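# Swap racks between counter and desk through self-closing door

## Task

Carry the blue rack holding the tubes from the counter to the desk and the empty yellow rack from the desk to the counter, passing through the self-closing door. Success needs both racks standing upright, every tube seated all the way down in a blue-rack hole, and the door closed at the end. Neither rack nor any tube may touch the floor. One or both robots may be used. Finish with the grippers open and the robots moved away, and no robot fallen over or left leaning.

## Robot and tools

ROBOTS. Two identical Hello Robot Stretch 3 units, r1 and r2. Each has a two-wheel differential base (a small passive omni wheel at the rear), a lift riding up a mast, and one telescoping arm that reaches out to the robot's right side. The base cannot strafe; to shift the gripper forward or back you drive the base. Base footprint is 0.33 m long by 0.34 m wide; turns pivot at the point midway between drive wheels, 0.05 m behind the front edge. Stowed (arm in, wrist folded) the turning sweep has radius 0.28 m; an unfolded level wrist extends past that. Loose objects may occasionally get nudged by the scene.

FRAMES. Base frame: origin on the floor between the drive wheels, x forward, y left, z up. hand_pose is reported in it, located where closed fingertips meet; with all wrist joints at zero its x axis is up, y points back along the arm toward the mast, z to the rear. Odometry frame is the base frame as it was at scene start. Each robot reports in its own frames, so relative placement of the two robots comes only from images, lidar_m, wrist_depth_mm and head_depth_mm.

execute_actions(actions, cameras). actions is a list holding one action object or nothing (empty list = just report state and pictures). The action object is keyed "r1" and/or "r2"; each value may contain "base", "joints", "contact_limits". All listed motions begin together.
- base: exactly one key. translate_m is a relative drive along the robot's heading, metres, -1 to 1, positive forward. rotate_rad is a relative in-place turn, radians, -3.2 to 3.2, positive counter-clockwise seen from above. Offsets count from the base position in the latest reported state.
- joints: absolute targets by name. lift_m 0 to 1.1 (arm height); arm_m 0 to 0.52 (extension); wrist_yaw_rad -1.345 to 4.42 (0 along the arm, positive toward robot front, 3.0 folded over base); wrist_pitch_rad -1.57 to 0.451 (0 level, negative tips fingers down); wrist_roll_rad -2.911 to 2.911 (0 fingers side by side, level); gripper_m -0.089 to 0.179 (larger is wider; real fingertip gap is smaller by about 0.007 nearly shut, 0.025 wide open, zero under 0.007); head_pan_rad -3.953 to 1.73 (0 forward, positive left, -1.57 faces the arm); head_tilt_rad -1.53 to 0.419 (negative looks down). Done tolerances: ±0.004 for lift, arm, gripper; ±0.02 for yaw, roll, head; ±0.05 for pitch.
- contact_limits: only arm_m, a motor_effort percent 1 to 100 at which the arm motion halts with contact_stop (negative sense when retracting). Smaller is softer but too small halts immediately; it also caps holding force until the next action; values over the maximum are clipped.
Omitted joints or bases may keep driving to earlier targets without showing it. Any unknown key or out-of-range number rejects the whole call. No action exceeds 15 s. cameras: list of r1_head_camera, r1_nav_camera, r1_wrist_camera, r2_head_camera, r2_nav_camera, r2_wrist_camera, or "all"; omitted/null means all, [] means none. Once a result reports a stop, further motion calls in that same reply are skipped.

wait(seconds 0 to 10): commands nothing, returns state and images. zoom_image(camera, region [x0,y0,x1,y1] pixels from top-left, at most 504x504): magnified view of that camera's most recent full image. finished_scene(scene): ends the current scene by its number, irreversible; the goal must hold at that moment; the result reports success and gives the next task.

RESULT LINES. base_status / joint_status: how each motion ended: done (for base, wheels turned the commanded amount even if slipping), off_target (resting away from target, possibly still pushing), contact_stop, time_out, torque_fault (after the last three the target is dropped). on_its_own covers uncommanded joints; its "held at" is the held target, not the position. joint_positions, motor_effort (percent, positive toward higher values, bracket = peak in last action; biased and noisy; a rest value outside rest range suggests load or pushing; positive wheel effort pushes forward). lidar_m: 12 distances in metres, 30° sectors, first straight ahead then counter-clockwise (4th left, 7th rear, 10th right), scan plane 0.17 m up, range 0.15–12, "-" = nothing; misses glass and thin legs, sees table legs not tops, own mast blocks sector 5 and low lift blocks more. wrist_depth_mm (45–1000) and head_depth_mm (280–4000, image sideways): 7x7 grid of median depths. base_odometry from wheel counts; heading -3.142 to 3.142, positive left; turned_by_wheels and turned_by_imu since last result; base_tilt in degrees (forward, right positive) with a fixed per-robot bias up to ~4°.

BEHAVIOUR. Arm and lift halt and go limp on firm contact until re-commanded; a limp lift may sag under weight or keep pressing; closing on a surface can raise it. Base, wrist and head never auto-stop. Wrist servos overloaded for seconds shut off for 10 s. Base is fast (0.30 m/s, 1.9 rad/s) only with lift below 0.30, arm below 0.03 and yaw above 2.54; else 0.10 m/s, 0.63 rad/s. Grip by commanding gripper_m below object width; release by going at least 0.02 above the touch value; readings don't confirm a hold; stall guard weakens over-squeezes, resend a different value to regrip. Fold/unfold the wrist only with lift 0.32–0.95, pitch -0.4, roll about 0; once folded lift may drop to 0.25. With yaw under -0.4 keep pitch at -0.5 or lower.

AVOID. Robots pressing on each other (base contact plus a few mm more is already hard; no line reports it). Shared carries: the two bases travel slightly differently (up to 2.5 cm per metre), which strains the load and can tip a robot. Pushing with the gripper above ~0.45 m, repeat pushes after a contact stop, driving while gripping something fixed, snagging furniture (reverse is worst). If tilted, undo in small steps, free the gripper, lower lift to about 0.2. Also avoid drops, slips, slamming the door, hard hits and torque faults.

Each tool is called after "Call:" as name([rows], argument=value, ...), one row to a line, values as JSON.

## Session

Call:
execute_actions(actions=[])

Scene clock: 0.00 s.
r1.base_odometry: x=+0.000 y=+0.000 heading=+0.000 (m, m, rad; r1's odometry frame)
r1.turned_by_wheels: +0.000 (rad since the last result)
r1.turned_by_imu: +0.000 (rad since the last result)
r1.base_tilt: forward=-0.9 right=-0.3 (deg)
r1.lidar_m: 0.88 0.90 1.16 2.61 1.35 1.21 1.13 1.15 1.06 1.00 1.01 0.95
r1.head_depth_mm: 837 840 846 846 853 855 860 / 834 837 840 843 845 850 859 / 832 834 838 844 844 849 850 / 825 830 833 838 840 846 847 / 823 829 831 835 839 837 846 / 823 824 826 835 832 837 839 / 819 818 826 827 830 832 843
r1.base_status: not commanded
r1.joint_positions: lift_m=+0.324 arm_m=+0.000 wrist_yaw_rad=+2.968 wrist_pitch_rad=-0.335 wrist_roll_rad=-0.001 gripper_m=+0.037 head_pan_rad=-0.020 head_tilt_rad=-0.014
r1.joint_status: not commanded
r1.motor_effort: left_wheel=+0 right_wheel=-1 lift_m=+33 arm_m=+0 wrist_yaw_rad=-1 wrist_pitch_rad=+5 wrist_roll_rad=+0 gripper_m=+1 head_pan_rad=+0 head_tilt_rad=+1 (%)
r1.hand_pose: x=+0.0191 y=+0.0852 z=+0.3556 quat_wxyz=(+0.178, +0.704, +0.057, +0.685) (m; r1's base frame)
r1.wrist_depth_mm: - - - - - - 891 / - - - - - - 938 / - - - - - - 924 / - - - - - - 944 / 932 928 897 890 862 835 824 / 735 722 - 698 706 674 658 / 609 596 - 574 553 562 551
r2.base_odometry: x=+0.000 y=+0.000 heading=+0.000 (m, m, rad; r2's odometry frame)
r2.turned_by_wheels: +0.000 (rad since the last result)
r2.turned_by_imu: +0.000 (rad since the last result)
r2.base_tilt: forward=-1.1 right=-0.8 (deg)
r2.lidar_m: 1.79 1.79 1.11 0.95 0.95 1.09 1.37 1.37 1.58 1.68 1.68 1.93
r2.head_depth_mm: 1942 2661 2688 2695 2678 2687 2475 / 1939 2625 2663 2596 2582 1886 1897 / 1925 2527 2531 2524 2476 1850 1837 / 1457 2455 2460 2475 2422 1801 1777 / 1952 2379 2386 2399 2328 1739 1728 / 1944 2338 2323 2309 2274 1684 1673 / 1919 2246 2250 2239 2236 1642 1633
r2.base_status: not commanded
r2.joint_positions: lift_m=+0.555 arm_m=+0.000 wrist_yaw_rad=+2.979 wrist_pitch_rad=-0.351 wrist_roll_rad=+0.009 gripper_m=+0.037 head_pan_rad=+0.002 head_tilt_rad=-0.004
r2.joint_status: not commanded
r2.motor_effort: left_wheel=+0 right_wheel=-1 lift_m=+24 arm_m=+0 wrist_yaw_rad=+0 wrist_pitch_rad=+5 wrist_roll_rad=+0 gripper_m=+0 head_pan_rad=+0 head_tilt_rad=+2 (%)
r2.hand_pose: x=+0.0162 y=+0.0842 z=+0.5825 quat_wxyz=(+0.180, +0.707, +0.066, +0.681) (m; r2's base frame)
r2.wrist_depth_mm: 726 - 901 - - - - / 807 - 965 - - - - / 840 882 - - - - - / 905 957 - - - - - / 943 - - - - - - / 845 891 - 888 924 950 942 / 727 737 745 769 789 778 789
pictures: r1_head_camera (sideways: a quarter turn clockwise sets it upright), r1_nav_camera (sideways: a quarter turn counterclockwise sets it upright), r1_wrist_camera, r2_head_camera (sideways: a quarter turn clockwise sets it upright), r2_nav_camera (sideways: a quarter turn counterclockwise sets it upright), r2_wrist_camera
Images, in order (width x height): r1_head_camera 896x504, r1_nav_camera 672x504, r1_wrist_camera 644x364, r2_head_camera 896x504, r2_nav_camera 672x504, r2_wrist_camera 644x364.

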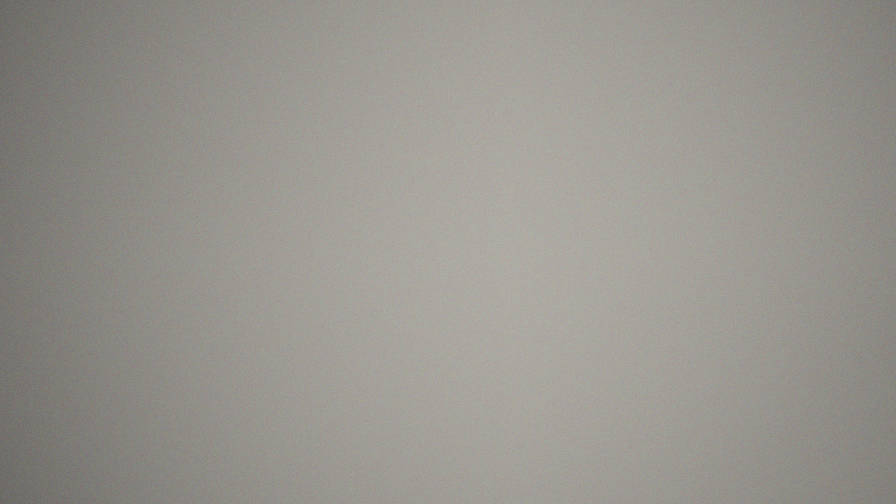

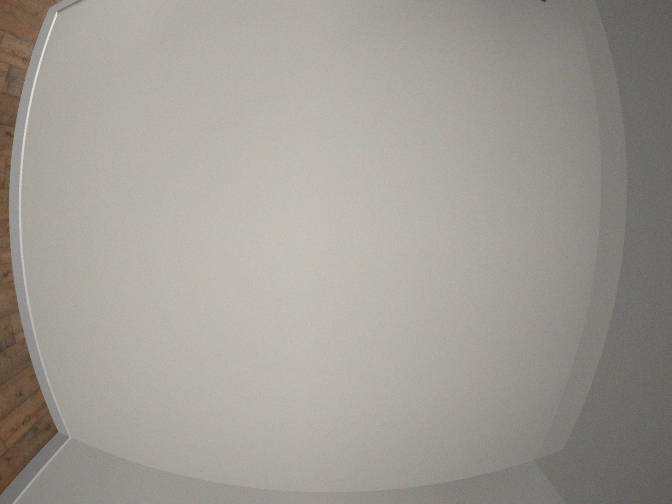

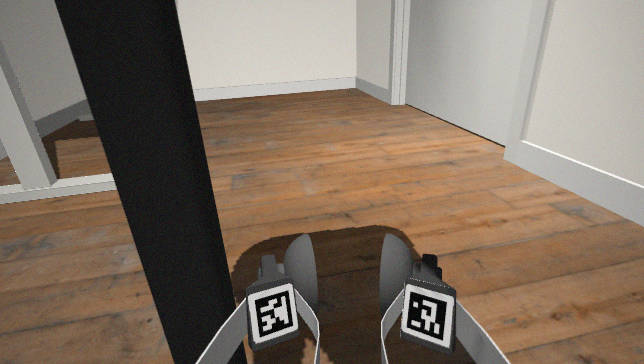

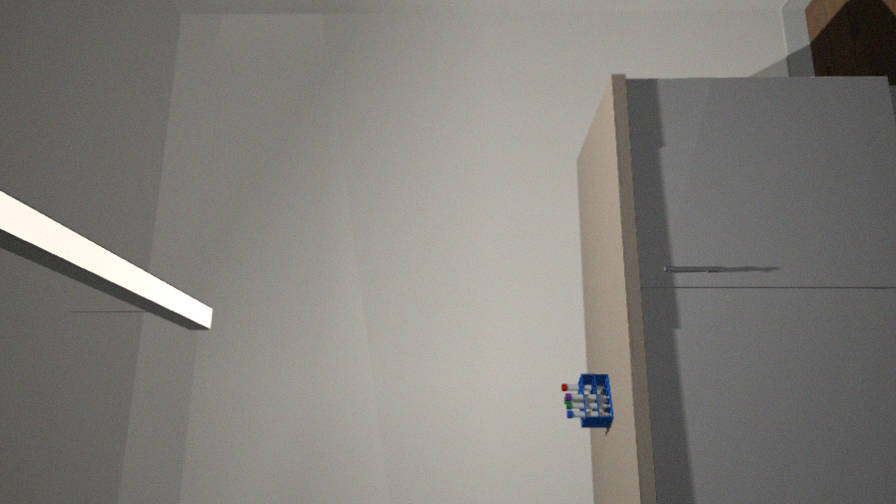

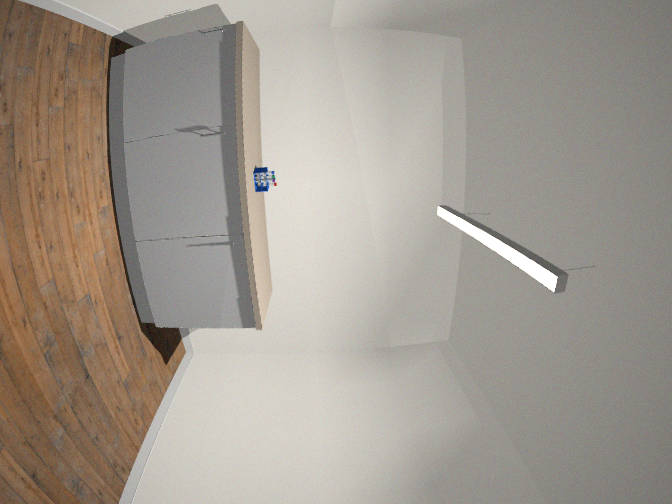

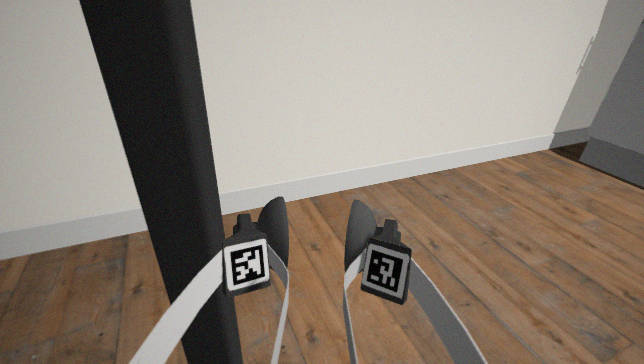

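Call:
zoom_image(camera="r2_head_camera", region=[530, 340, 660, 470])

Region (530, 340, 660, 470) of r2_head_camera's 896x504 image, scaled by 3.877, with more detail than that image has.

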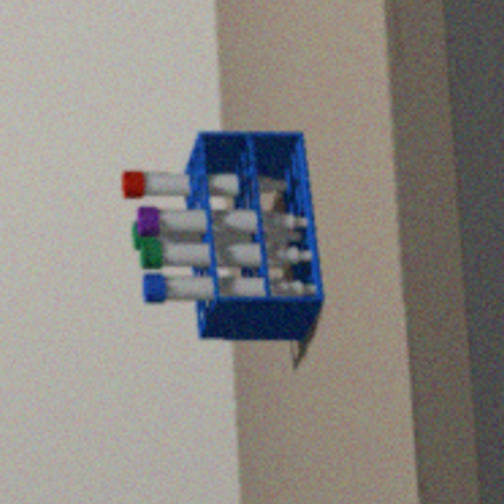

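Call:
execute_actions([
  {"r1":{"base":{"rotate_rad":-1.55},"joints":{"lift_m":0.29,"head_pan_rad":-2.65,"head_tilt_rad":-0.3}},"r2":{"base":{"rotate_rad":0.42},"joints":{"lift_m":0.29,"head_pan_rad":-1.78,"head_tilt_rad":-0.25}}},
], cameras=["r1_head_camera","r1_nav_camera","r2_head_camera","r2_nav_camera"])

Scene clock: 7.10 s.
r1.base_odometry: x=+0.000 y=+0.000 heading=-1.550 (m, m, rad; r1's odometry frame)
r1.turned_by_wheels: -1.550 (rad since the last result)
r1.turned_by_imu: -1.563 (rad since the last result)
r1.base_tilt: forward=-0.9 right=-0.4 (deg)
r1.lidar_m: 1.00 1.02 0.94 0.88 0.90 1.18 2.74 1.33 1.19 1.13 1.16 1.06
r1.head_depth_mm: 2331 2487 2517 2717 2577 1918 1531 / 2477 2600 2627 1524 2600 1941 1534 / 2489 2619 2526 1393 2650 1958 1507 / 2088 2166 2191 1400 2420 1581 1534 / 1784 1837 1867 1581 2020 1971 1549 / 1542 1599 1648 1638 1752 1785 1555 / 1373 1412 1450 1474 1536 1580 1539
r1.base_status: done
r1.joint_positions: lift_m=+0.290 arm_m=+0.000 wrist_yaw_rad=+2.968 wrist_pitch_rad=-0.336 wrist_roll_rad=-0.001 gripper_m=+0.037 head_pan_rad=-2.643 head_tilt_rad=-0.297
r1.joint_status: all done
r1.motor_effort: left_wheel=+1(9) right_wheel=+0(5) lift_m=+26(32) arm_m=-1(1) wrist_yaw_rad=+0(0) wrist_pitch_rad=+5(5) wrist_roll_rad=+0(0) gripper_m=+0(0) head_pan_rad=-2(30) head_tilt_rad=-2(23) (%)
r1.hand_pose: x=+0.0191 y=+0.0851 z=+0.3218 quat_wxyz=(+0.178, +0.704, +0.058, +0.685) (m; r1's base frame)
r1.wrist_depth_mm: 779 - 832 874 930 - - / 821 - 892 946 - - - / 854 - 955 997 - - - / 895 - - - - - - / 876 865 824 808 805 774 753 / 678 669 - 645 660 622 610 / 567 548 - 531 514 516 511
r2.base_odometry: x=+0.000 y=+0.000 heading=+0.420 (m, m, rad; r2's odometry frame)
r2.turned_by_wheels: +0.420 (rad since the last result)
r2.turned_by_imu: +0.422 (rad since the last result)
r2.base_tilt: forward=-1.2 right=-0.9 (deg)
r2.lidar_m: 1.79 1.19 0.96 0.95 1.04 1.38 1.37 1.50 1.70 1.68 1.83 1.80
r2.head_depth_mm: 1524 1575 1636 1707 1781 1857 1714 / 1503 1571 1638 1702 1778 1859 1724 / 1502 1558 1623 1695 1767 1841 1741 / 1487 1536 1613 1682 1740 1825 1730 / 1485 1537 1607 1670 1738 1815 1729 / 1478 1525 1598 1652 1731 1797 1712 / 1461 1516 1557 1628 1708 1785 1723
r2.base_status: done
r2.joint_positions: lift_m=+0.290 arm_m=+0.000 wrist_yaw_rad=+2.979 wrist_pitch_rad=-0.352 wrist_roll_rad=+0.009 gripper_m=+0.037 head_pan_rad=-1.773 head_tilt_rad=-0.247
r2.joint_status: all done
r2.motor_effort: left_wheel=-2(6) right_wheel=+1(7) lift_m=+21(20) arm_m=+0(0) wrist_yaw_rad=-1(0) wrist_pitch_rad=+6(5) wrist_roll_rad=+0(1) gripper_m=+0(0) head_pan_rad=-4(46) head_tilt_rad=-1(17) (%)
r2.hand_pose: x=+0.0162 y=+0.0841 z=+0.3180 quat_wxyz=(+0.180, +0.707, +0.066, +0.681) (m; r2's base frame)
r2.wrist_depth_mm: 908 - 922 907 917 874 915 / 984 - 990 976 980 991 - / - - - - - - - / 793 809 863 866 890 953 966 / 648 640 - 672 723 713 713 / 535 534 - 562 553 574 584 / 467 - - - 474 479 487
pictures: r1_head_camera (sideways: a quarter turn clockwise sets it upright), r1_nav_camera (sideways: a quarter turn counterclockwise sets it upright), r2_head_camera (sideways: a quarter turn clockwise sets it upright), r2_nav_camera (sideways: a quarter turn counterclockwise sets it upright)
Images, in order (width x height): r1_head_camera 896x504, r1_nav_camera 672x504, r2_head_camera 896x504, r2_nav_camera 672x504.

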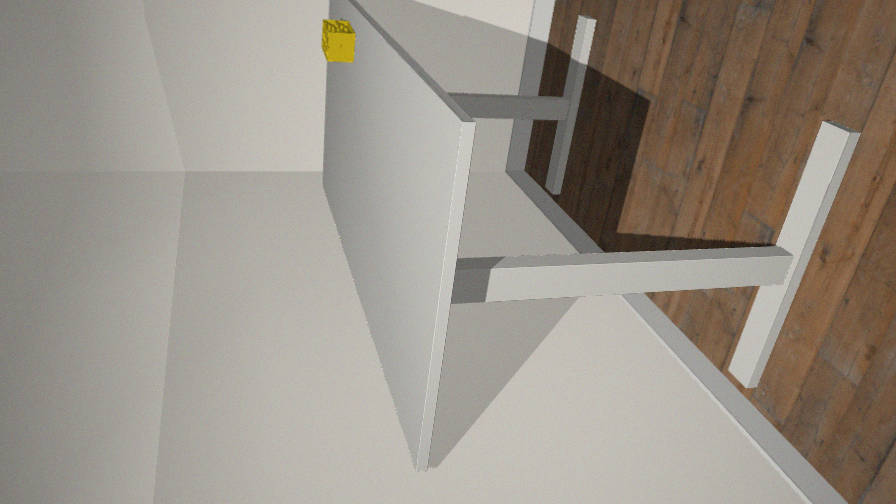

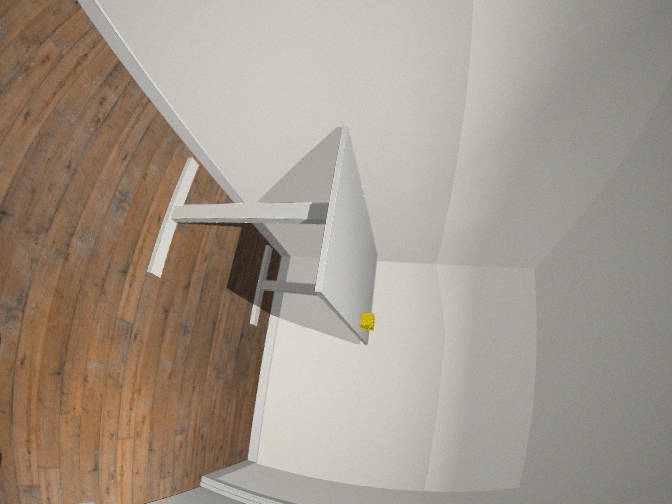

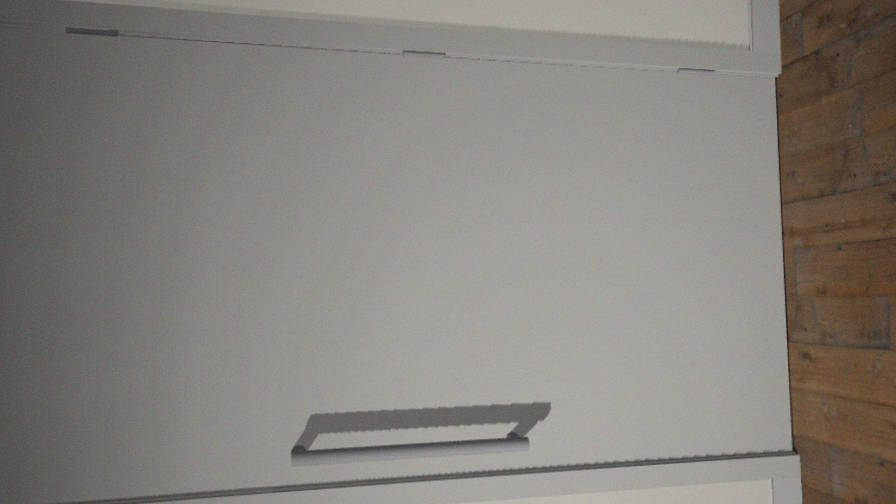

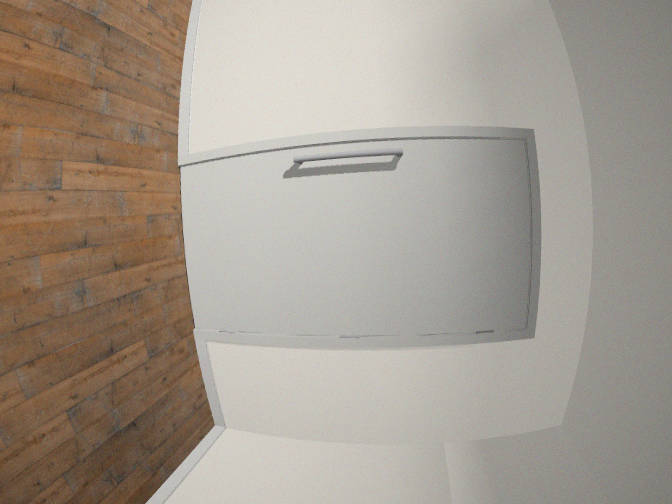

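Call:
zoom_image(camera="r1_head_camera", region=[290, 0, 410, 120])

Region (290, 0, 410, 120) of r1_head_camera's 896x504 image, scaled by 4.200, with more detail than that image has.

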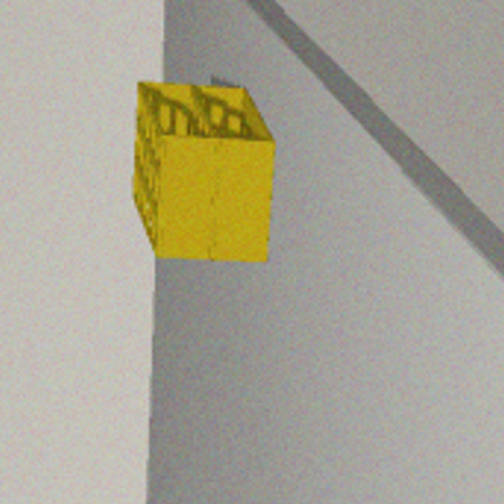

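Call:
execute_actions([
  {"r1":{"base":{"translate_m":-1.0},"joints":{"head_pan_rad":-2.6,"head_tilt_rad":-0.35}},"r2":{"base":{"translate_m":1.0},"joints":{"head_pan_rad":-0.45,"head_tilt_rad":-0.4}}},
], cameras=["r1_head_camera","r2_head_camera"])

Scene clock: 17.03 s.
r1.base_odometry: x=-0.021 y=+1.000 heading=-1.550 (m, m, rad; r1's odometry frame)
r1.turned_by_wheels: +0.000 (rad since the last result)
r1.turned_by_imu: +0.002 (rad since the last result)
r1.base_tilt: forward=-0.9 right=-0.3 (deg)
r1.lidar_m: 1.99 1.25 0.87 0.81 0.91 1.20 1.75 1.58 1.26 0.76 1.22 1.60
r1.head_depth_mm: 1497 1587 1685 1795 1887 1824 1461 / 1574 1673 1732 1887 2006 1783 1468 / 1652 1754 1843 1133 2106 1822 1470 / 1737 1855 1922 1006 1825 1838 1477 / 1760 1832 1817 1018 790 1855 1486 / 1544 1610 1641 1025 685 1786 1489 / 1381 1440 1478 1041 688 577 1493
r1.base_status: done
r1.joint_positions: lift_m=+0.290 arm_m=+0.000 wrist_yaw_rad=+2.968 wrist_pitch_rad=-0.336 wrist_roll_rad=-0.001 gripper_m=+0.037 head_pan_rad=-2.607 head_tilt_rad=-0.346
r1.joint_status: all done
r1.motor_effort: left_wheel=+1(6) right_wheel=+0(7) lift_m=+26(26) arm_m=-2(1) wrist_yaw_rad=+0(0) wrist_pitch_rad=+5(5) wrist_roll_rad=+0(0) gripper_m=+0(1) head_pan_rad=+2(6) head_tilt_rad=-2(9) (%)
r1.hand_pose: x=+0.0191 y=+0.0851 z=+0.3217 quat_wxyz=(+0.178, +0.704, +0.058, +0.685) (m; r1's base frame)
r1.wrist_depth_mm: 772 - 841 834 868 920 971 / 825 - 898 873 920 965 - / 862 - 969 920 975 - - / 918 - - 976 - - 995 / 876 842 847 824 800 783 758 / 678 667 - 644 647 622 610 / 565 552 - 530 513 517 518
r2.base_odometry: x=+0.913 y=+0.408 heading=+0.420 (m, m, rad; r2's odometry frame)
r2.turned_by_wheels: +0.000 (rad since the last result)
r2.turned_by_imu: +0.008 (rad since the last result)
r2.base_tilt: forward=-1.1 right=-0.9 (deg)
r2.lidar_m: 0.80 0.87 0.82 0.81 0.88 1.37 2.36 2.28 1.83 1.82 0.99 0.80
r2.head_depth_mm: 1389 1481 1587 1090 1017 1116 1240 / 1348 1434 1526 1087 978 1072 1174 / 1306 1394 1478 1091 938 1025 1121 / 1264 1341 1425 1058 906 982 1072 / 1222 1298 1385 1041 870 945 1023 / 1199 1266 1342 1088 847 907 982 / 1165 1224 1300 1087 815 866 941
r2.base_status: done
r2.joint_positions: lift_m=+0.290 arm_m=+0.000 wrist_yaw_rad=+2.979 wrist_pitch_rad=-0.352 wrist_roll_rad=+0.009 gripper_m=+0.037 head_pan_rad=-0.457 head_tilt_rad=-0.396
r2.joint_status: all done
r2.motor_effort: left_wheel=-2(11) right_wheel=+1(9) lift_m=+21(21) arm_m=+0(0) wrist_yaw_rad=+0(1) wrist_pitch_rad=+6(6) wrist_roll_rad=+0(0) gripper_m=+0(0) head_pan_rad=+4(45) head_tilt_rad=-1(14) (%)
r2.hand_pose: x=+0.0162 y=+0.0841 z=+0.3179 quat_wxyz=(+0.180, +0.707, +0.066, +0.681) (m; r2's base frame)
r2.wrist_depth_mm: 803 - 784 775 769 786 779 / 848 - 871 839 849 848 837 / 936 900 924 933 951 903 900 / 804 822 864 883 890 932 948 / 648 641 - 677 702 694 717 / 542 532 - 547 561 558 576 / 459 - - - 472 480 479
pictures: r1_head_camera (sideways: a quarter turn clockwise sets it upright), r2_head_camera (sideways: a quarter turn clockwise sets it upright)
Images, in order (width x height): r1_head_camera 896x504, r2_head_camera 896x504.

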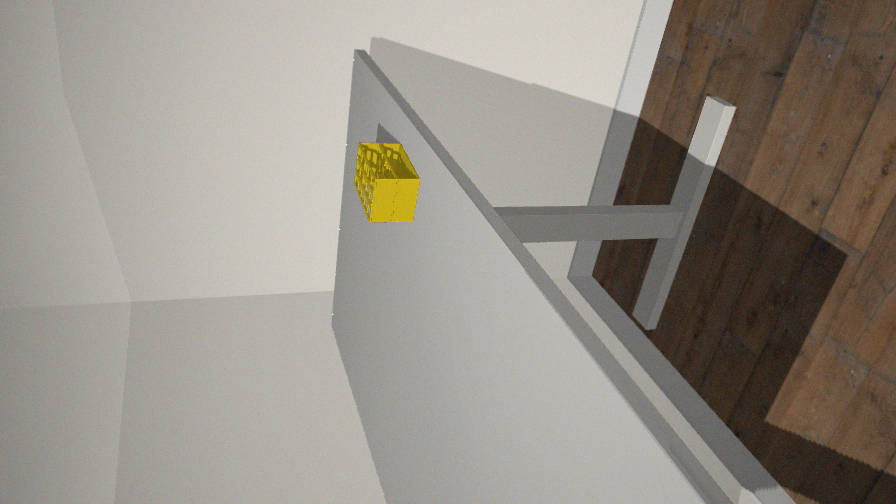

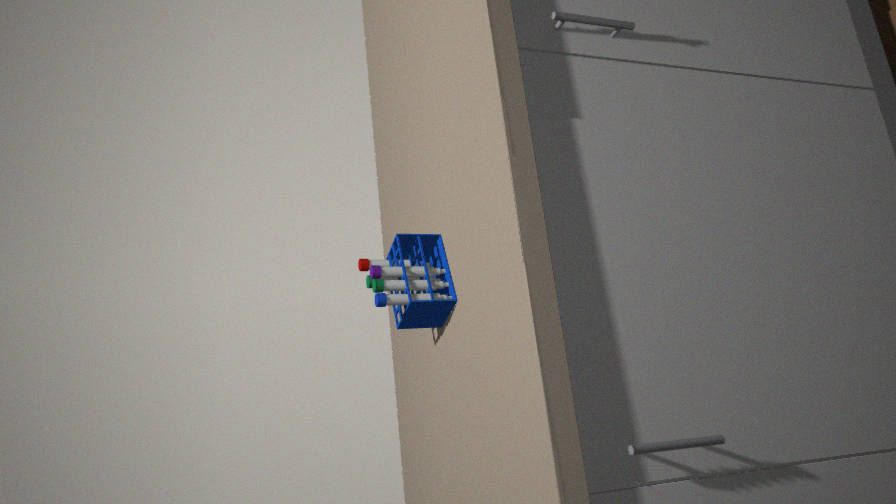

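Call:
zoom_image(camera="r1_head_camera", region=[340, 120, 460, 240])

Region (340, 120, 460, 240) of r1_head_camera's 896x504 image, scaled by 4.200, with more detail than that image has.

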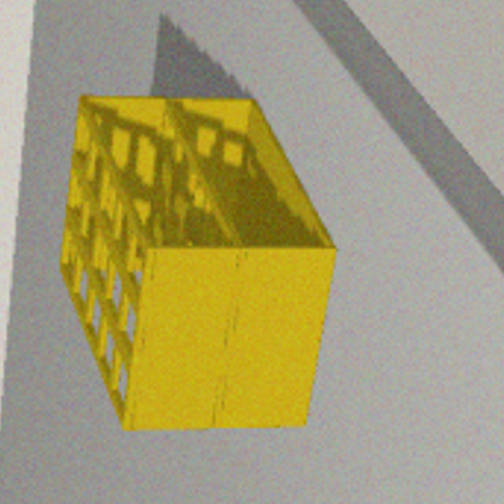

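Call:
execute_actions([
  {"r1":{"base":{"translate_m":-0.45},"joints":{"lift_m":0.78,"wrist_yaw_rad":-1.29,"wrist_pitch_rad":-0.52,"head_pan_rad":-2.3,"head_tilt_rad":-0.5}},"r2":{"base":{"translate_m":0.45},"joints":{"lift_m":0.78,"wrist_yaw_rad":-0.98,"wrist_pitch_rad":-0.5,"head_pan_rad":-0.7,"head_tilt_rad":-0.5}}},
], cameras=["r1_head_camera","r2_head_camera"])

Scene clock: 27.53 s.
r1.base_odometry: x=-0.030 y=+1.450 heading=-1.550 (m, m, rad; r1's odometry frame)
r1.turned_by_wheels: +0.000 (rad since the last result)
r1.turned_by_imu: +0.002 (rad since the last result)
r1.base_tilt: forward=-1.0 right=-0.3 (deg)
r1.lidar_m: 2.43 1.20 0.92 0.86 0.88 1.06 1.31 1.22 1.26 1.22 0.81 1.64
r1.head_depth_mm: 1271 1363 1039 1571 1700 1549 1303 / 1373 1472 1040 1675 1836 1527 1308 / 1475 1588 993 781 1564 1572 1308 / 1400 1515 1078 714 1884 1578 1324 / 1291 1388 1097 721 1763 1589 1329 / 1204 1281 1108 728 586 1599 1333 / 1119 1192 1127 735 546 1532 1338
r1.base_status: done
r1.joint_positions: lift_m=+0.780 arm_m=+0.000 wrist_yaw_rad=-1.288 wrist_pitch_rad=-0.533 wrist_roll_rad=-0.001 gripper_m=+0.037 head_pan_rad=-2.307 head_tilt_rad=-0.494
r1.joint_status: all done
r1.motor_effort: left_wheel=+1(6) right_wheel=-1(6) lift_m=+39(34) arm_m=-1(1) wrist_yaw_rad=-2(2) wrist_pitch_rad=+4(6) wrist_roll_rad=+0(0) gripper_m=+0(0) head_pan_rad=+1(15) head_tilt_rad=-4(18) (%)
r1.hand_pose: x=-0.2216 y=-0.2034 z=+0.7675 quat_wxyz=(+0.434, -0.260, -0.657, -0.559) (m; r1's base frame)
r1.wrist_depth_mm: - - - - - - 975 / - - - - - - - / - - - - - - - / - - - - - - - / - - - - - - - / - - - - - - - / - 991 996 972 939 942 956
r2.base_odometry: x=+1.324 y=+0.591 heading=+0.420 (m, m, rad; r2's odometry frame)
r2.turned_by_wheels: +0.000 (rad since the last result)
r2.turned_by_imu: +0.005 (rad since the last result)
r2.base_tilt: forward=-1.2 right=-0.9 (deg)
r2.lidar_m: 0.35 0.39 0.61 0.74 0.81 1.26 2.80 2.36 1.90 0.88 0.44 0.36
r2.head_depth_mm: 1134 1252 1300 863 630 670 791 / 1072 1165 1239 862 631 597 697 / 1011 1087 1168 821 630 529 621 / 950 1022 1098 701 630 497 561 / 900 965 1043 817 630 496 511 / 854 915 981 862 630 496 443 / 814 871 933 861 631 497 421
r2.base_status: done
r2.joint_positions: lift_m=+0.780 arm_m=+0.000 wrist_yaw_rad=-0.978 wrist_pitch_rad=-0.512 wrist_roll_rad=+0.009 gripper_m=+0.037 head_pan_rad=-0.693 head_tilt_rad=-0.494
r2.joint_status: all done
r2.motor_effort: left_wheel=-2(8) right_wheel=+1(9) lift_m=+28(28) arm_m=-1(1) wrist_yaw_rad=-2(4) wrist_pitch_rad=+5(6) wrist_roll_rad=+0(0) gripper_m=+0(0) head_pan_rad=-4(25) head_tilt_rad=-2(9) (%)
r2.hand_pose: x=-0.1969 y=-0.2632 z=+0.7720 quat_wxyz=(+0.517, -0.165, -0.690, -0.479) (m; r2's base frame)
r2.wrist_depth_mm: - - - - - - - / - - - - - - - / - - - - - - - / - - - - - - - / - - - - - - - / - - 992 - - - - / 871 903 900 910 946 971 952
pictures: r1_head_camera (sideways: a quarter turn clockwise sets it upright), r2_head_camera (sideways: a quarter turn clockwise sets it upright)
Images, in order (width x height): r1_head_camera 896x504, r2_head_camera 896x504.

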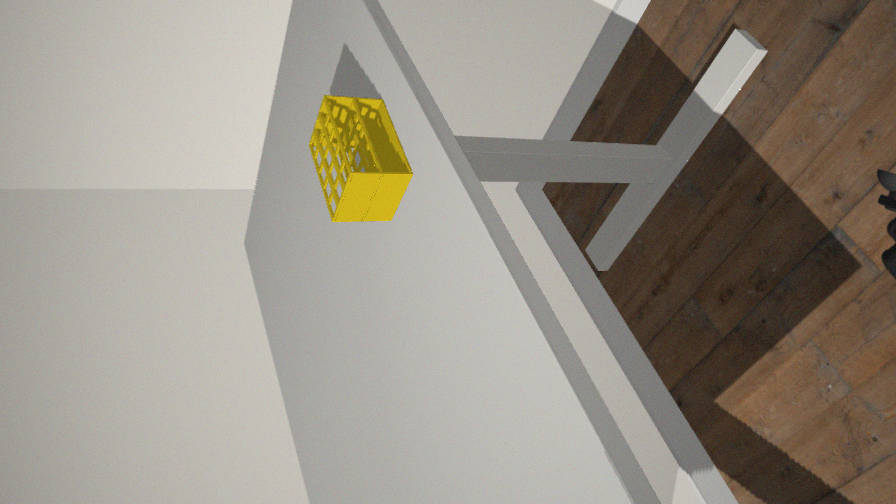

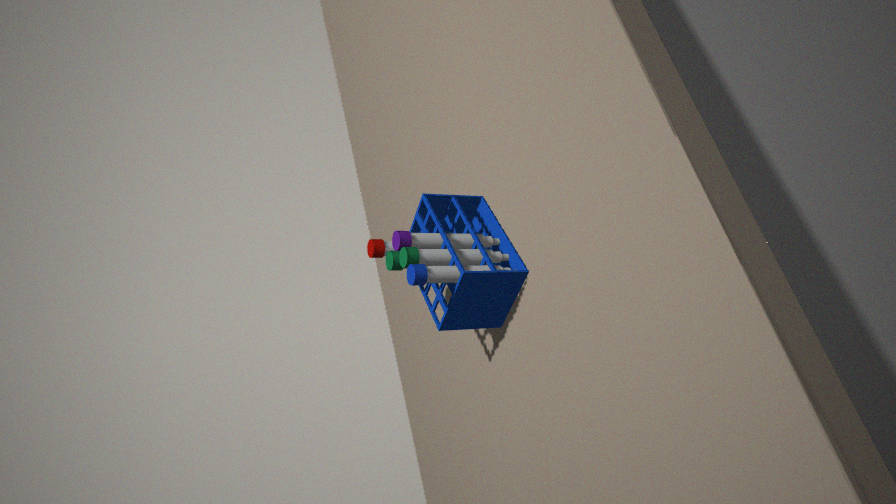

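Call:
execute_actions([
  {"r1":{"base":{"translate_m":-0.21},"joints":{"lift_m":1.1,"wrist_yaw_rad":-1.278,"head_pan_rad":-2.0}},"r2":{"base":{"rotate_rad":1.147},"joints":{"lift_m":1.1,"wrist_yaw_rad":-1.005,"head_pan_rad":-1.9}}},
], cameras=["r1_head_camera","r2_head_camera"])

Scene clock: 33.83 s.
r1.base_odometry: x=-0.035 y=+1.660 heading=-1.550 (m, m, rad; r1's odometry frame)
r1.turned_by_wheels: +0.000 (rad since the last result)
r1.turned_by_imu: +0.001 (rad since the last result)
r1.base_tilt: forward=-0.9 right=-0.4 (deg)
r1.lidar_m: 2.65 1.19 0.90 0.85 0.87 1.05 1.10 1.12 1.08 1.23 0.91 1.65
r1.head_depth_mm: - - - - - - 1263 / - - - - - - - / - - - - - - - / - - - - - - - / - - - - - - - / - - - - - - - / - - - - - - -
r1.base_status: done
r1.joint_positions: lift_m=+1.097 arm_m=+0.000 wrist_yaw_rad=-1.280 wrist_pitch_rad=-0.534 wrist_roll_rad=-0.001 gripper_m=+0.037 head_pan_rad=-2.007 head_tilt_rad=-0.494
r1.joint_status: all done
joint sent to its limit — the command would take r1.lift_m past its upper limit, so that joint was sent only as far as its limit.
r1.motor_effort: left_wheel=+1(2) right_wheel=-1(4) lift_m=+39(37) arm_m=-1(0) wrist_yaw_rad=+1(2) wrist_pitch_rad=+4(4) wrist_roll_rad=+0(0) gripper_m=+0(0) head_pan_rad=+2(17) head_tilt_rad=-3(3) (%)
r1.hand_pose: x=-0.2210 y=-0.2050 z=+1.0851 quat_wxyz=(+0.436, -0.257, -0.658, -0.557) (m; r1's base frame)
r1.wrist_depth_mm: - - - 969 906 844 809 / 945 915 886 - 993 917 867 / 673 616 659 - - 997 927 / 417 476 - - - - - / 417 425 - - - - - / 349 - - - - - - / 312 - - - - - -
r2.base_odometry: x=+1.324 y=+0.591 heading=+1.567 (m, m, rad; r2's odometry frame)
r2.turned_by_wheels: +1.147 (rad since the last result)
r2.turned_by_imu: +1.153 (rad since the last result)
r2.base_tilt: forward=-1.2 right=-1.0 (deg)
r2.lidar_m: 0.74 0.74 0.85 1.45 2.81 2.21 1.89 0.73 0.41 0.35 0.35 0.41
r2.head_depth_mm: - - - - - - - / - - - - - - - / - - - - - - - / - - - - - - - / - - - - - - - / 864 - - - - - - / - - - - - - -
r2.base_status: done
r2.joint_positions: lift_m=+1.100 arm_m=+0.000 wrist_yaw_rad=-1.003 wrist_pitch_rad=-0.513 wrist_roll_rad=+0.009 gripper_m=+0.037 head_pan_rad=-1.893 head_tilt_rad=-0.494
r2.joint_status: all done
r2.motor_effort: left_wheel=-2(7) right_wheel=+1(7) lift_m=+27(28) arm_m=+0(0) wrist_yaw_rad=-2(3) wrist_pitch_rad=+5(5) wrist_roll_rad=+1(0) gripper_m=+0(1) head_pan_rad=-3(48) head_tilt_rad=-3(2) (%)
r2.hand_pose: x=-0.1998 y=-0.2586 z=+1.0918 quat_wxyz=(+0.510, -0.173, -0.688, -0.486) (m; r2's base frame)
r2.wrist_depth_mm: 731 934 - - - - - / 717 785 807 844 - - - / 439 586 614 709 - - - / 411 481 490 743 - - - / 394 398 420 939 - - - / 342 346 476 - - - - / 299 307 504 - - - -
pictures: r1_head_camera (sideways: a quarter turn clockwise sets it upright), r2_head_camera (sideways: a quarter turn clockwise sets it upright)
Images, in order (width x height): r1_head_camera 896x504, r2_head_camera 896x504.

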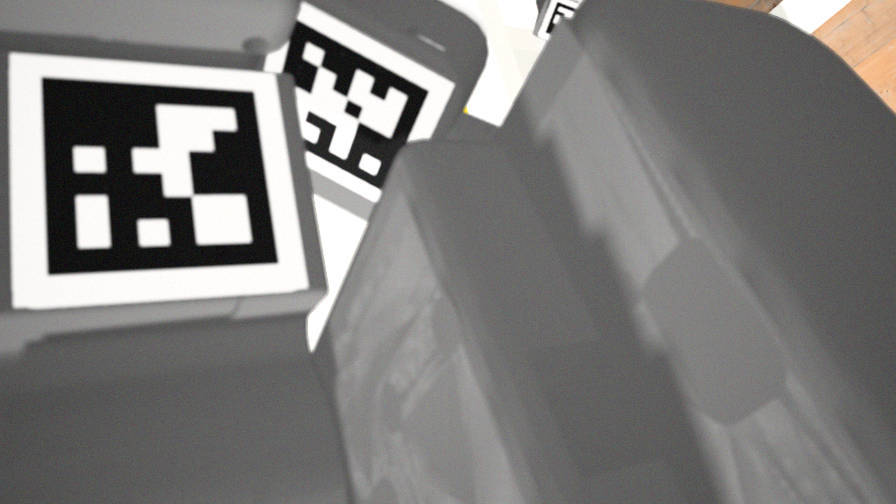

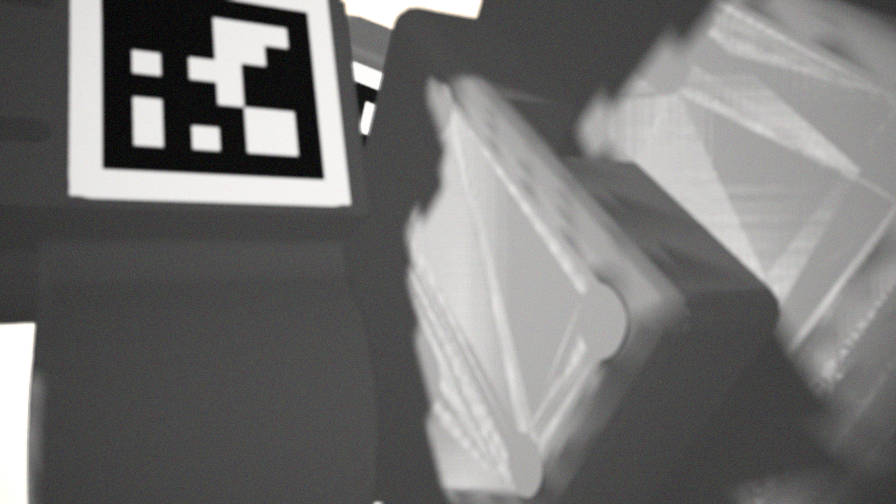

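Call:
execute_actions([
  {"r1":{"base":{"rotate_rad":-0.293},"joints":{"arm_m":0.45,"gripper_m":0.16,"head_pan_rad":-1.95,"head_tilt_rad":-0.45}},"r2":{"joints":{"arm_m":0.43,"gripper_m":0.16,"head_pan_rad":-1.85,"head_tilt_rad":-0.45}}},
], cameras=["r1_head_camera","r1_wrist_camera","r2_head_camera","r2_wrist_camera"])

Scene clock: 38.80 s.
r1.base_odometry: x=-0.035 y=+1.660 heading=-1.843 (m, m, rad; r1's odometry frame)
r1.turned_by_wheels: -0.293 (rad since the last result)
r1.turned_by_imu: -0.296 (rad since the last result)
r1.base_tilt: forward=-1.0 right=-0.4 (deg)
r1.lidar_m: 2.14 1.88 1.04 0.86 0.84 0.85 1.10 1.10 1.08 1.24 1.23 0.91
r1.head_depth_mm: - - 1219 1292 1449 1531 1324 / - 1334 1321 840 1630 1615 1308 / - 1454 1441 724 1343 1491 1341 / - 1465 1312 717 1773 1599 1350 / 1227 1362 1139 703 639 1650 1365 / 1149 1227 1073 785 594 1612 1367 / 1088 - 1172 792 574 1525 1369
r1.base_status: done
r1.joint_positions: lift_m=+1.097 arm_m=+0.450 wrist_yaw_rad=-1.279 wrist_pitch_rad=-0.534 wrist_roll_rad=-0.001 gripper_m=+0.160 head_pan_rad=-1.957 head_tilt_rad=-0.458
r1.joint_status: all done
r1.motor_effort: left_wheel=+1(5) right_wheel=-1(3) lift_m=+39(39) arm_m=+4(5) wrist_yaw_rad=+0(1) wrist_pitch_rad=+4(4) wrist_roll_rad=+0(0) gripper_m=+0(98) head_pan_rad=+2(7) head_tilt_rad=+3(10) (%)
r1.hand_pose: x=-0.2210 y=-0.6543 z=+1.0850 quat_wxyz=(+0.436, -0.257, -0.658, -0.557) (m; r1's base frame)
r1.wrist_depth_mm: 720 717 747 732 741 745 752 / 796 791 791 804 807 815 830 / 825 830 627 611 888 906 906 / 512 500 483 469 995 - - / 415 406 397 390 - - - / 349 354 338 328 333 - - / 302 - 291 219 275 - -
r2.base_odometry: x=+1.324 y=+0.591 heading=+1.567 (m, m, rad; r2's odometry frame)
r2.turned_by_wheels: +0.000 (rad since the last result)
r2.turned_by_imu: +0.001 (rad since the last result)
r2.base_tilt: forward=-1.1 right=-0.9 (deg)
r2.lidar_m: 0.74 0.74 0.85 1.45 2.81 2.21 1.89 0.72 0.41 0.35 0.35 0.41
r2.head_depth_mm: - - 1354 930 665 667 773 / - - 1279 937 664 572 681 / - - 1202 933 666 534 608 / 957 1061 1119 775 663 516 548 / 909 1008 1055 933 665 517 474 / 861 - - 928 668 517 441 / 824 - 941 935 666 516 423
r2.base_status: not commanded
r2.joint_positions: lift_m=+1.100 arm_m=+0.430 wrist_yaw_rad=-1.004 wrist_pitch_rad=-0.513 wrist_roll_rad=+0.009 gripper_m=+0.160 head_pan_rad=-1.857 head_tilt_rad=-0.458
r2.joint_status: all done
r2.motor_effort: left_wheel=-2(2) right_wheel=+2(1) lift_m=+27(27) arm_m=+3(4) wrist_yaw_rad=-2(2) wrist_pitch_rad=+5(5) wrist_roll_rad=+0(0) gripper_m=+0(83) head_pan_rad=+3(11) head_tilt_rad=+3(9) (%)
r2.hand_pose: x=-0.1998 y=-0.6881 z=+1.0918 quat_wxyz=(+0.510, -0.174, -0.688, -0.486) (m; r2's base frame)
r2.wrist_depth_mm: 347 447 664 - - - - / 365 468 709 839 843 - - / 373 497 616 628 633 660 - / 391 481 491 497 503 523 - / 397 416 403 408 418 441 - / 348 333 337 288 359 - - / 293 301 297 200 315 316 339
pictures: r1_head_camera (sideways: a quarter turn clockwise sets it upright), r1_wrist_camera, r2_head_camera (sideways: a quarter turn clockwise sets it upright), r2_wrist_camera
Images, in order (width x height): r1_head_camera 896x504, r1_wrist_camera 644x364, r2_head_camera 896x504, r2_wrist_camera 644x364.

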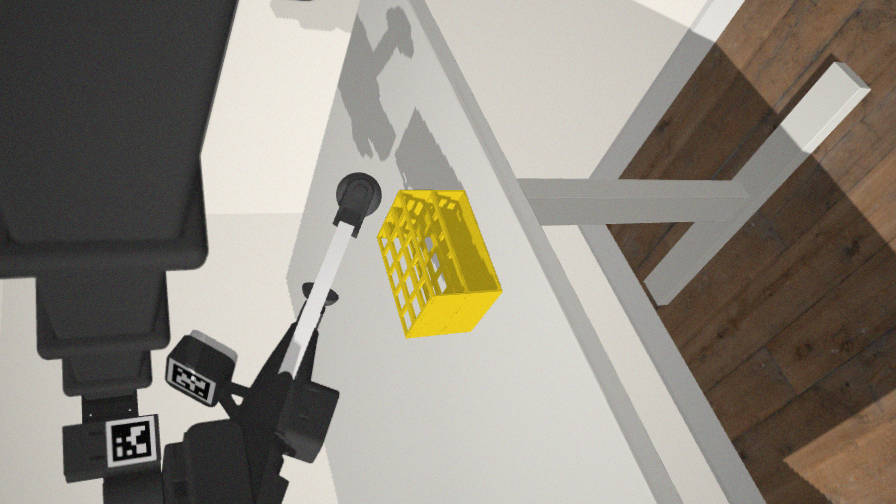

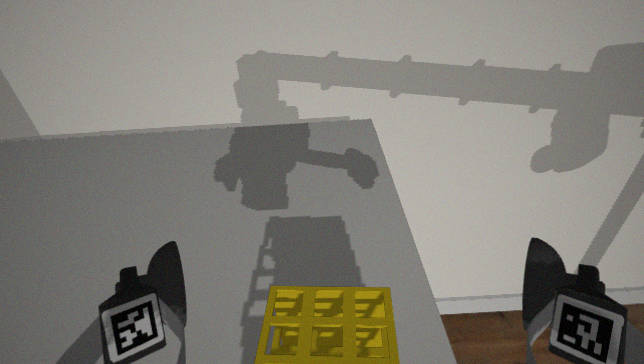

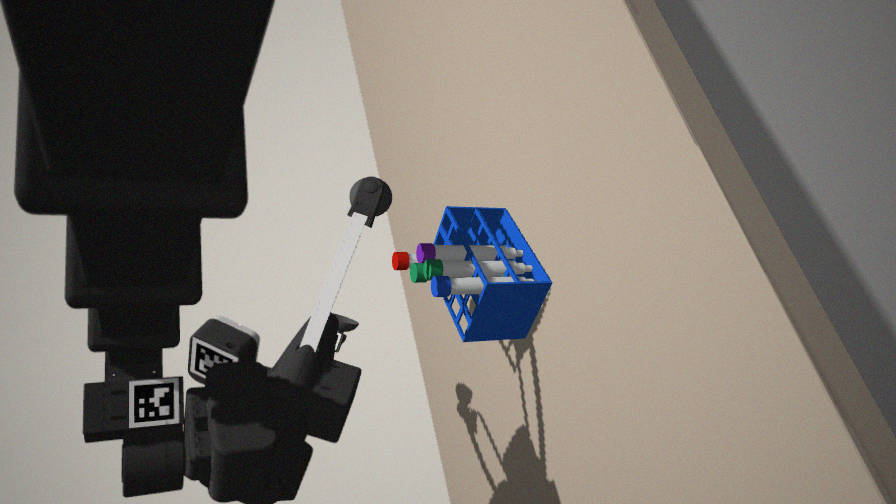

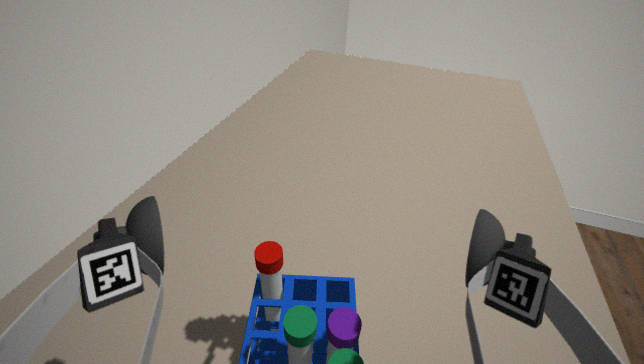

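Call:
execute_actions([
  {"r1":{"base":{"translate_m":0.015},"joints":{"arm_m":0.457,"lift_m":1.04,"wrist_pitch_rad":-0.55}},"r2":{"base":{"translate_m":0.015},"joints":{"arm_m":0.422,"lift_m":1.025,"wrist_pitch_rad":-0.55}}},
], cameras=["r1_head_camera","r1_wrist_camera","r2_head_camera","r2_wrist_camera"])

Scene clock: 41.30 s.
r1.base_odometry: x=-0.039 y=+1.645 heading=-1.843 (m, m, rad; r1's odometry frame)
r1.turned_by_wheels: +0.000 (rad since the last result)
r1.turned_by_imu: +0.000 (rad since the last result)
r1.base_tilt: forward=-1.0 right=-0.3 (deg)
r1.lidar_m: 2.13 1.89 1.03 0.86 0.85 0.85 1.12 1.11 1.08 1.24 1.23 0.90
r1.head_depth_mm: 1115 1189 - - 1528 1548 1334 / 1212 1277 - - 1652 1631 1309 / 1340 1424 - 712 1339 1478 1339 / 1338 1411 - 692 1829 1614 1355 / 1249 1302 1229 709 617 1651 1355 / 1167 1245 - 782 572 1613 1357 / 1094 1136 - 793 575 1522 1373
r1.base_status: done
r1.joint_positions: lift_m=+1.040 arm_m=+0.457 wrist_yaw_rad=-1.279 wrist_pitch_rad=-0.563 wrist_roll_rad=-0.001 gripper_m=+0.160 head_pan_rad=-1.957 head_tilt_rad=-0.458
r1.joint_status: all done
r1.motor_effort: left_wheel=+1(4) right_wheel=-1(5) lift_m=+26(32) arm_m=+4(4) wrist_yaw_rad=+0(0) wrist_pitch_rad=+4(3) wrist_roll_rad=+0(0) gripper_m=+1(0) head_pan_rad=+3(2) head_tilt_rad=+3(4) (%)
r1.hand_pose: x=-0.2167 y=-0.6600 z=+1.0219 quat_wxyz=(+0.428, -0.247, -0.662, -0.563) (m; r1's base frame)
r1.wrist_depth_mm: 732 737 741 754 770 770 761 / 795 788 787 595 815 840 848 / 483 471 457 442 891 939 932 / 380 373 364 353 359 - - / 311 307 300 218 229 - - / 265 270 254 171 199 - - / 234 - 218 183 172 225 -
r2.base_odometry: x=+1.324 y=+0.606 heading=+1.567 (m, m, rad; r2's odometry frame)
r2.turned_by_wheels: +0.000 (rad since the last result)
r2.turned_by_imu: +0.001 (rad since the last result)
r2.base_tilt: forward=-1.2 right=-0.9 (deg)
r2.lidar_m: 0.72 0.73 0.83 1.42 2.81 2.22 1.91 0.71 0.41 0.35 0.35 0.40
r2.head_depth_mm: 1171 1275 1380 - - 655 765 / 1092 1186 1260 - 628 570 671 / 1027 1107 - - 664 533 600 / 968 1033 - 719 666 517 542 / 917 965 1069 879 664 517 461 / 863 907 - 836 665 516 435 / 825 870 908 906 665 517 424
r2.base_status: done
r2.joint_positions: lift_m=+1.025 arm_m=+0.422 wrist_yaw_rad=-1.004 wrist_pitch_rad=-0.561 wrist_roll_rad=+0.009 gripper_m=+0.160 head_pan_rad=-1.857 head_tilt_rad=-0.458
r2.joint_status: all done
r2.motor_effort: left_wheel=-1(3) right_wheel=+1(8) lift_m=+21(23) arm_m=-3(4) wrist_yaw_rad=-1(2) wrist_pitch_rad=+4(5) wrist_roll_rad=+0(0) gripper_m=+0(1) head_pan_rad=+3(4) head_tilt_rad=+3(2) (%)
r2.hand_pose: x=-0.1936 y=-0.6768 z=+1.0070 quat_wxyz=(+0.498, -0.157, -0.692, -0.498) (m; r2's base frame)
r2.wrist_depth_mm: 355 463 647 749 794 - - / 366 469 530 557 567 572 - / 382 405 406 420 431 438 - / 327 333 330 216 357 354 377 / 281 290 278 168 292 311 308 / 251 241 242 166 253 - 267 / 216 219 193 149 223 230 233
pictures: r1_head_camera (sideways: a quarter turn clockwise sets it upright), r1_wrist_camera, r2_head_camera (sideways: a quarter turn clockwise sets it upright), r2_wrist_camera
Images, in order (width x height): r1_head_camera 896x504, r1_wrist_camera 644x364, r2_head_camera 896x504, r2_wrist_camera 644x364.

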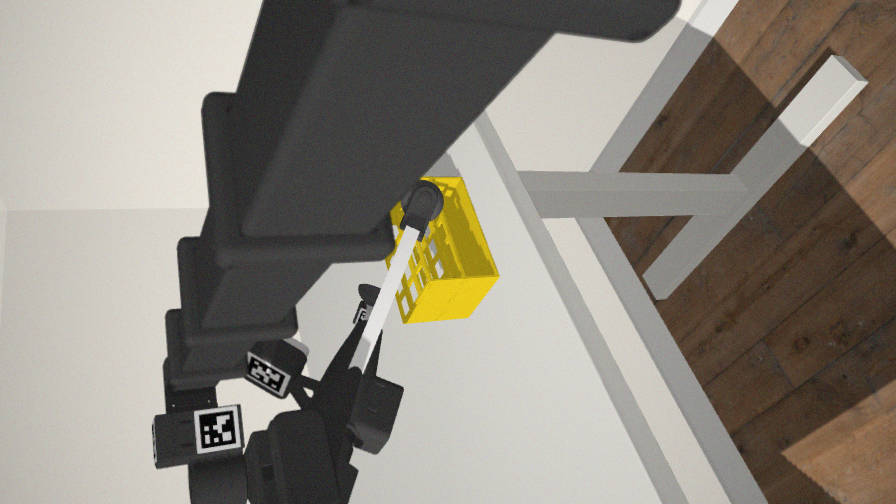

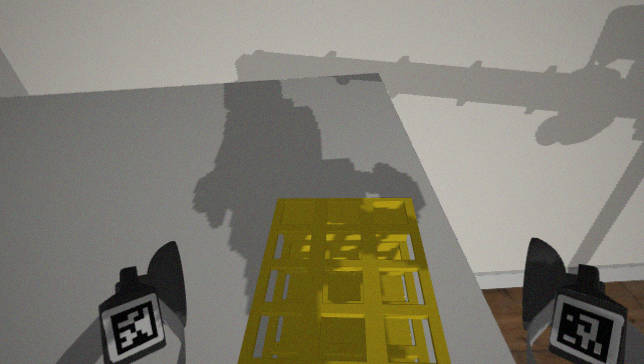

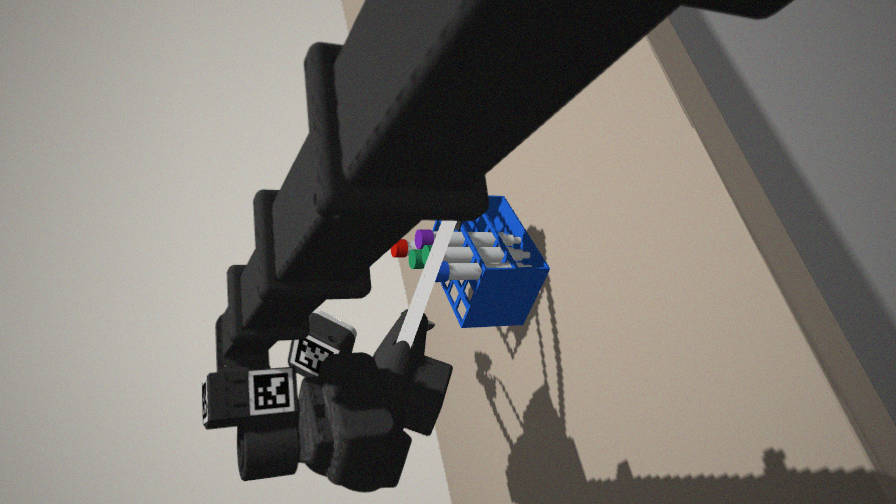

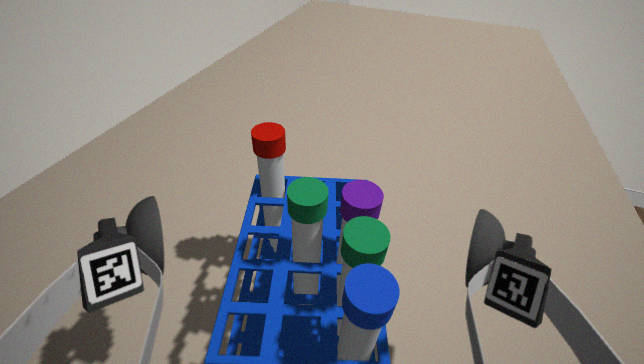

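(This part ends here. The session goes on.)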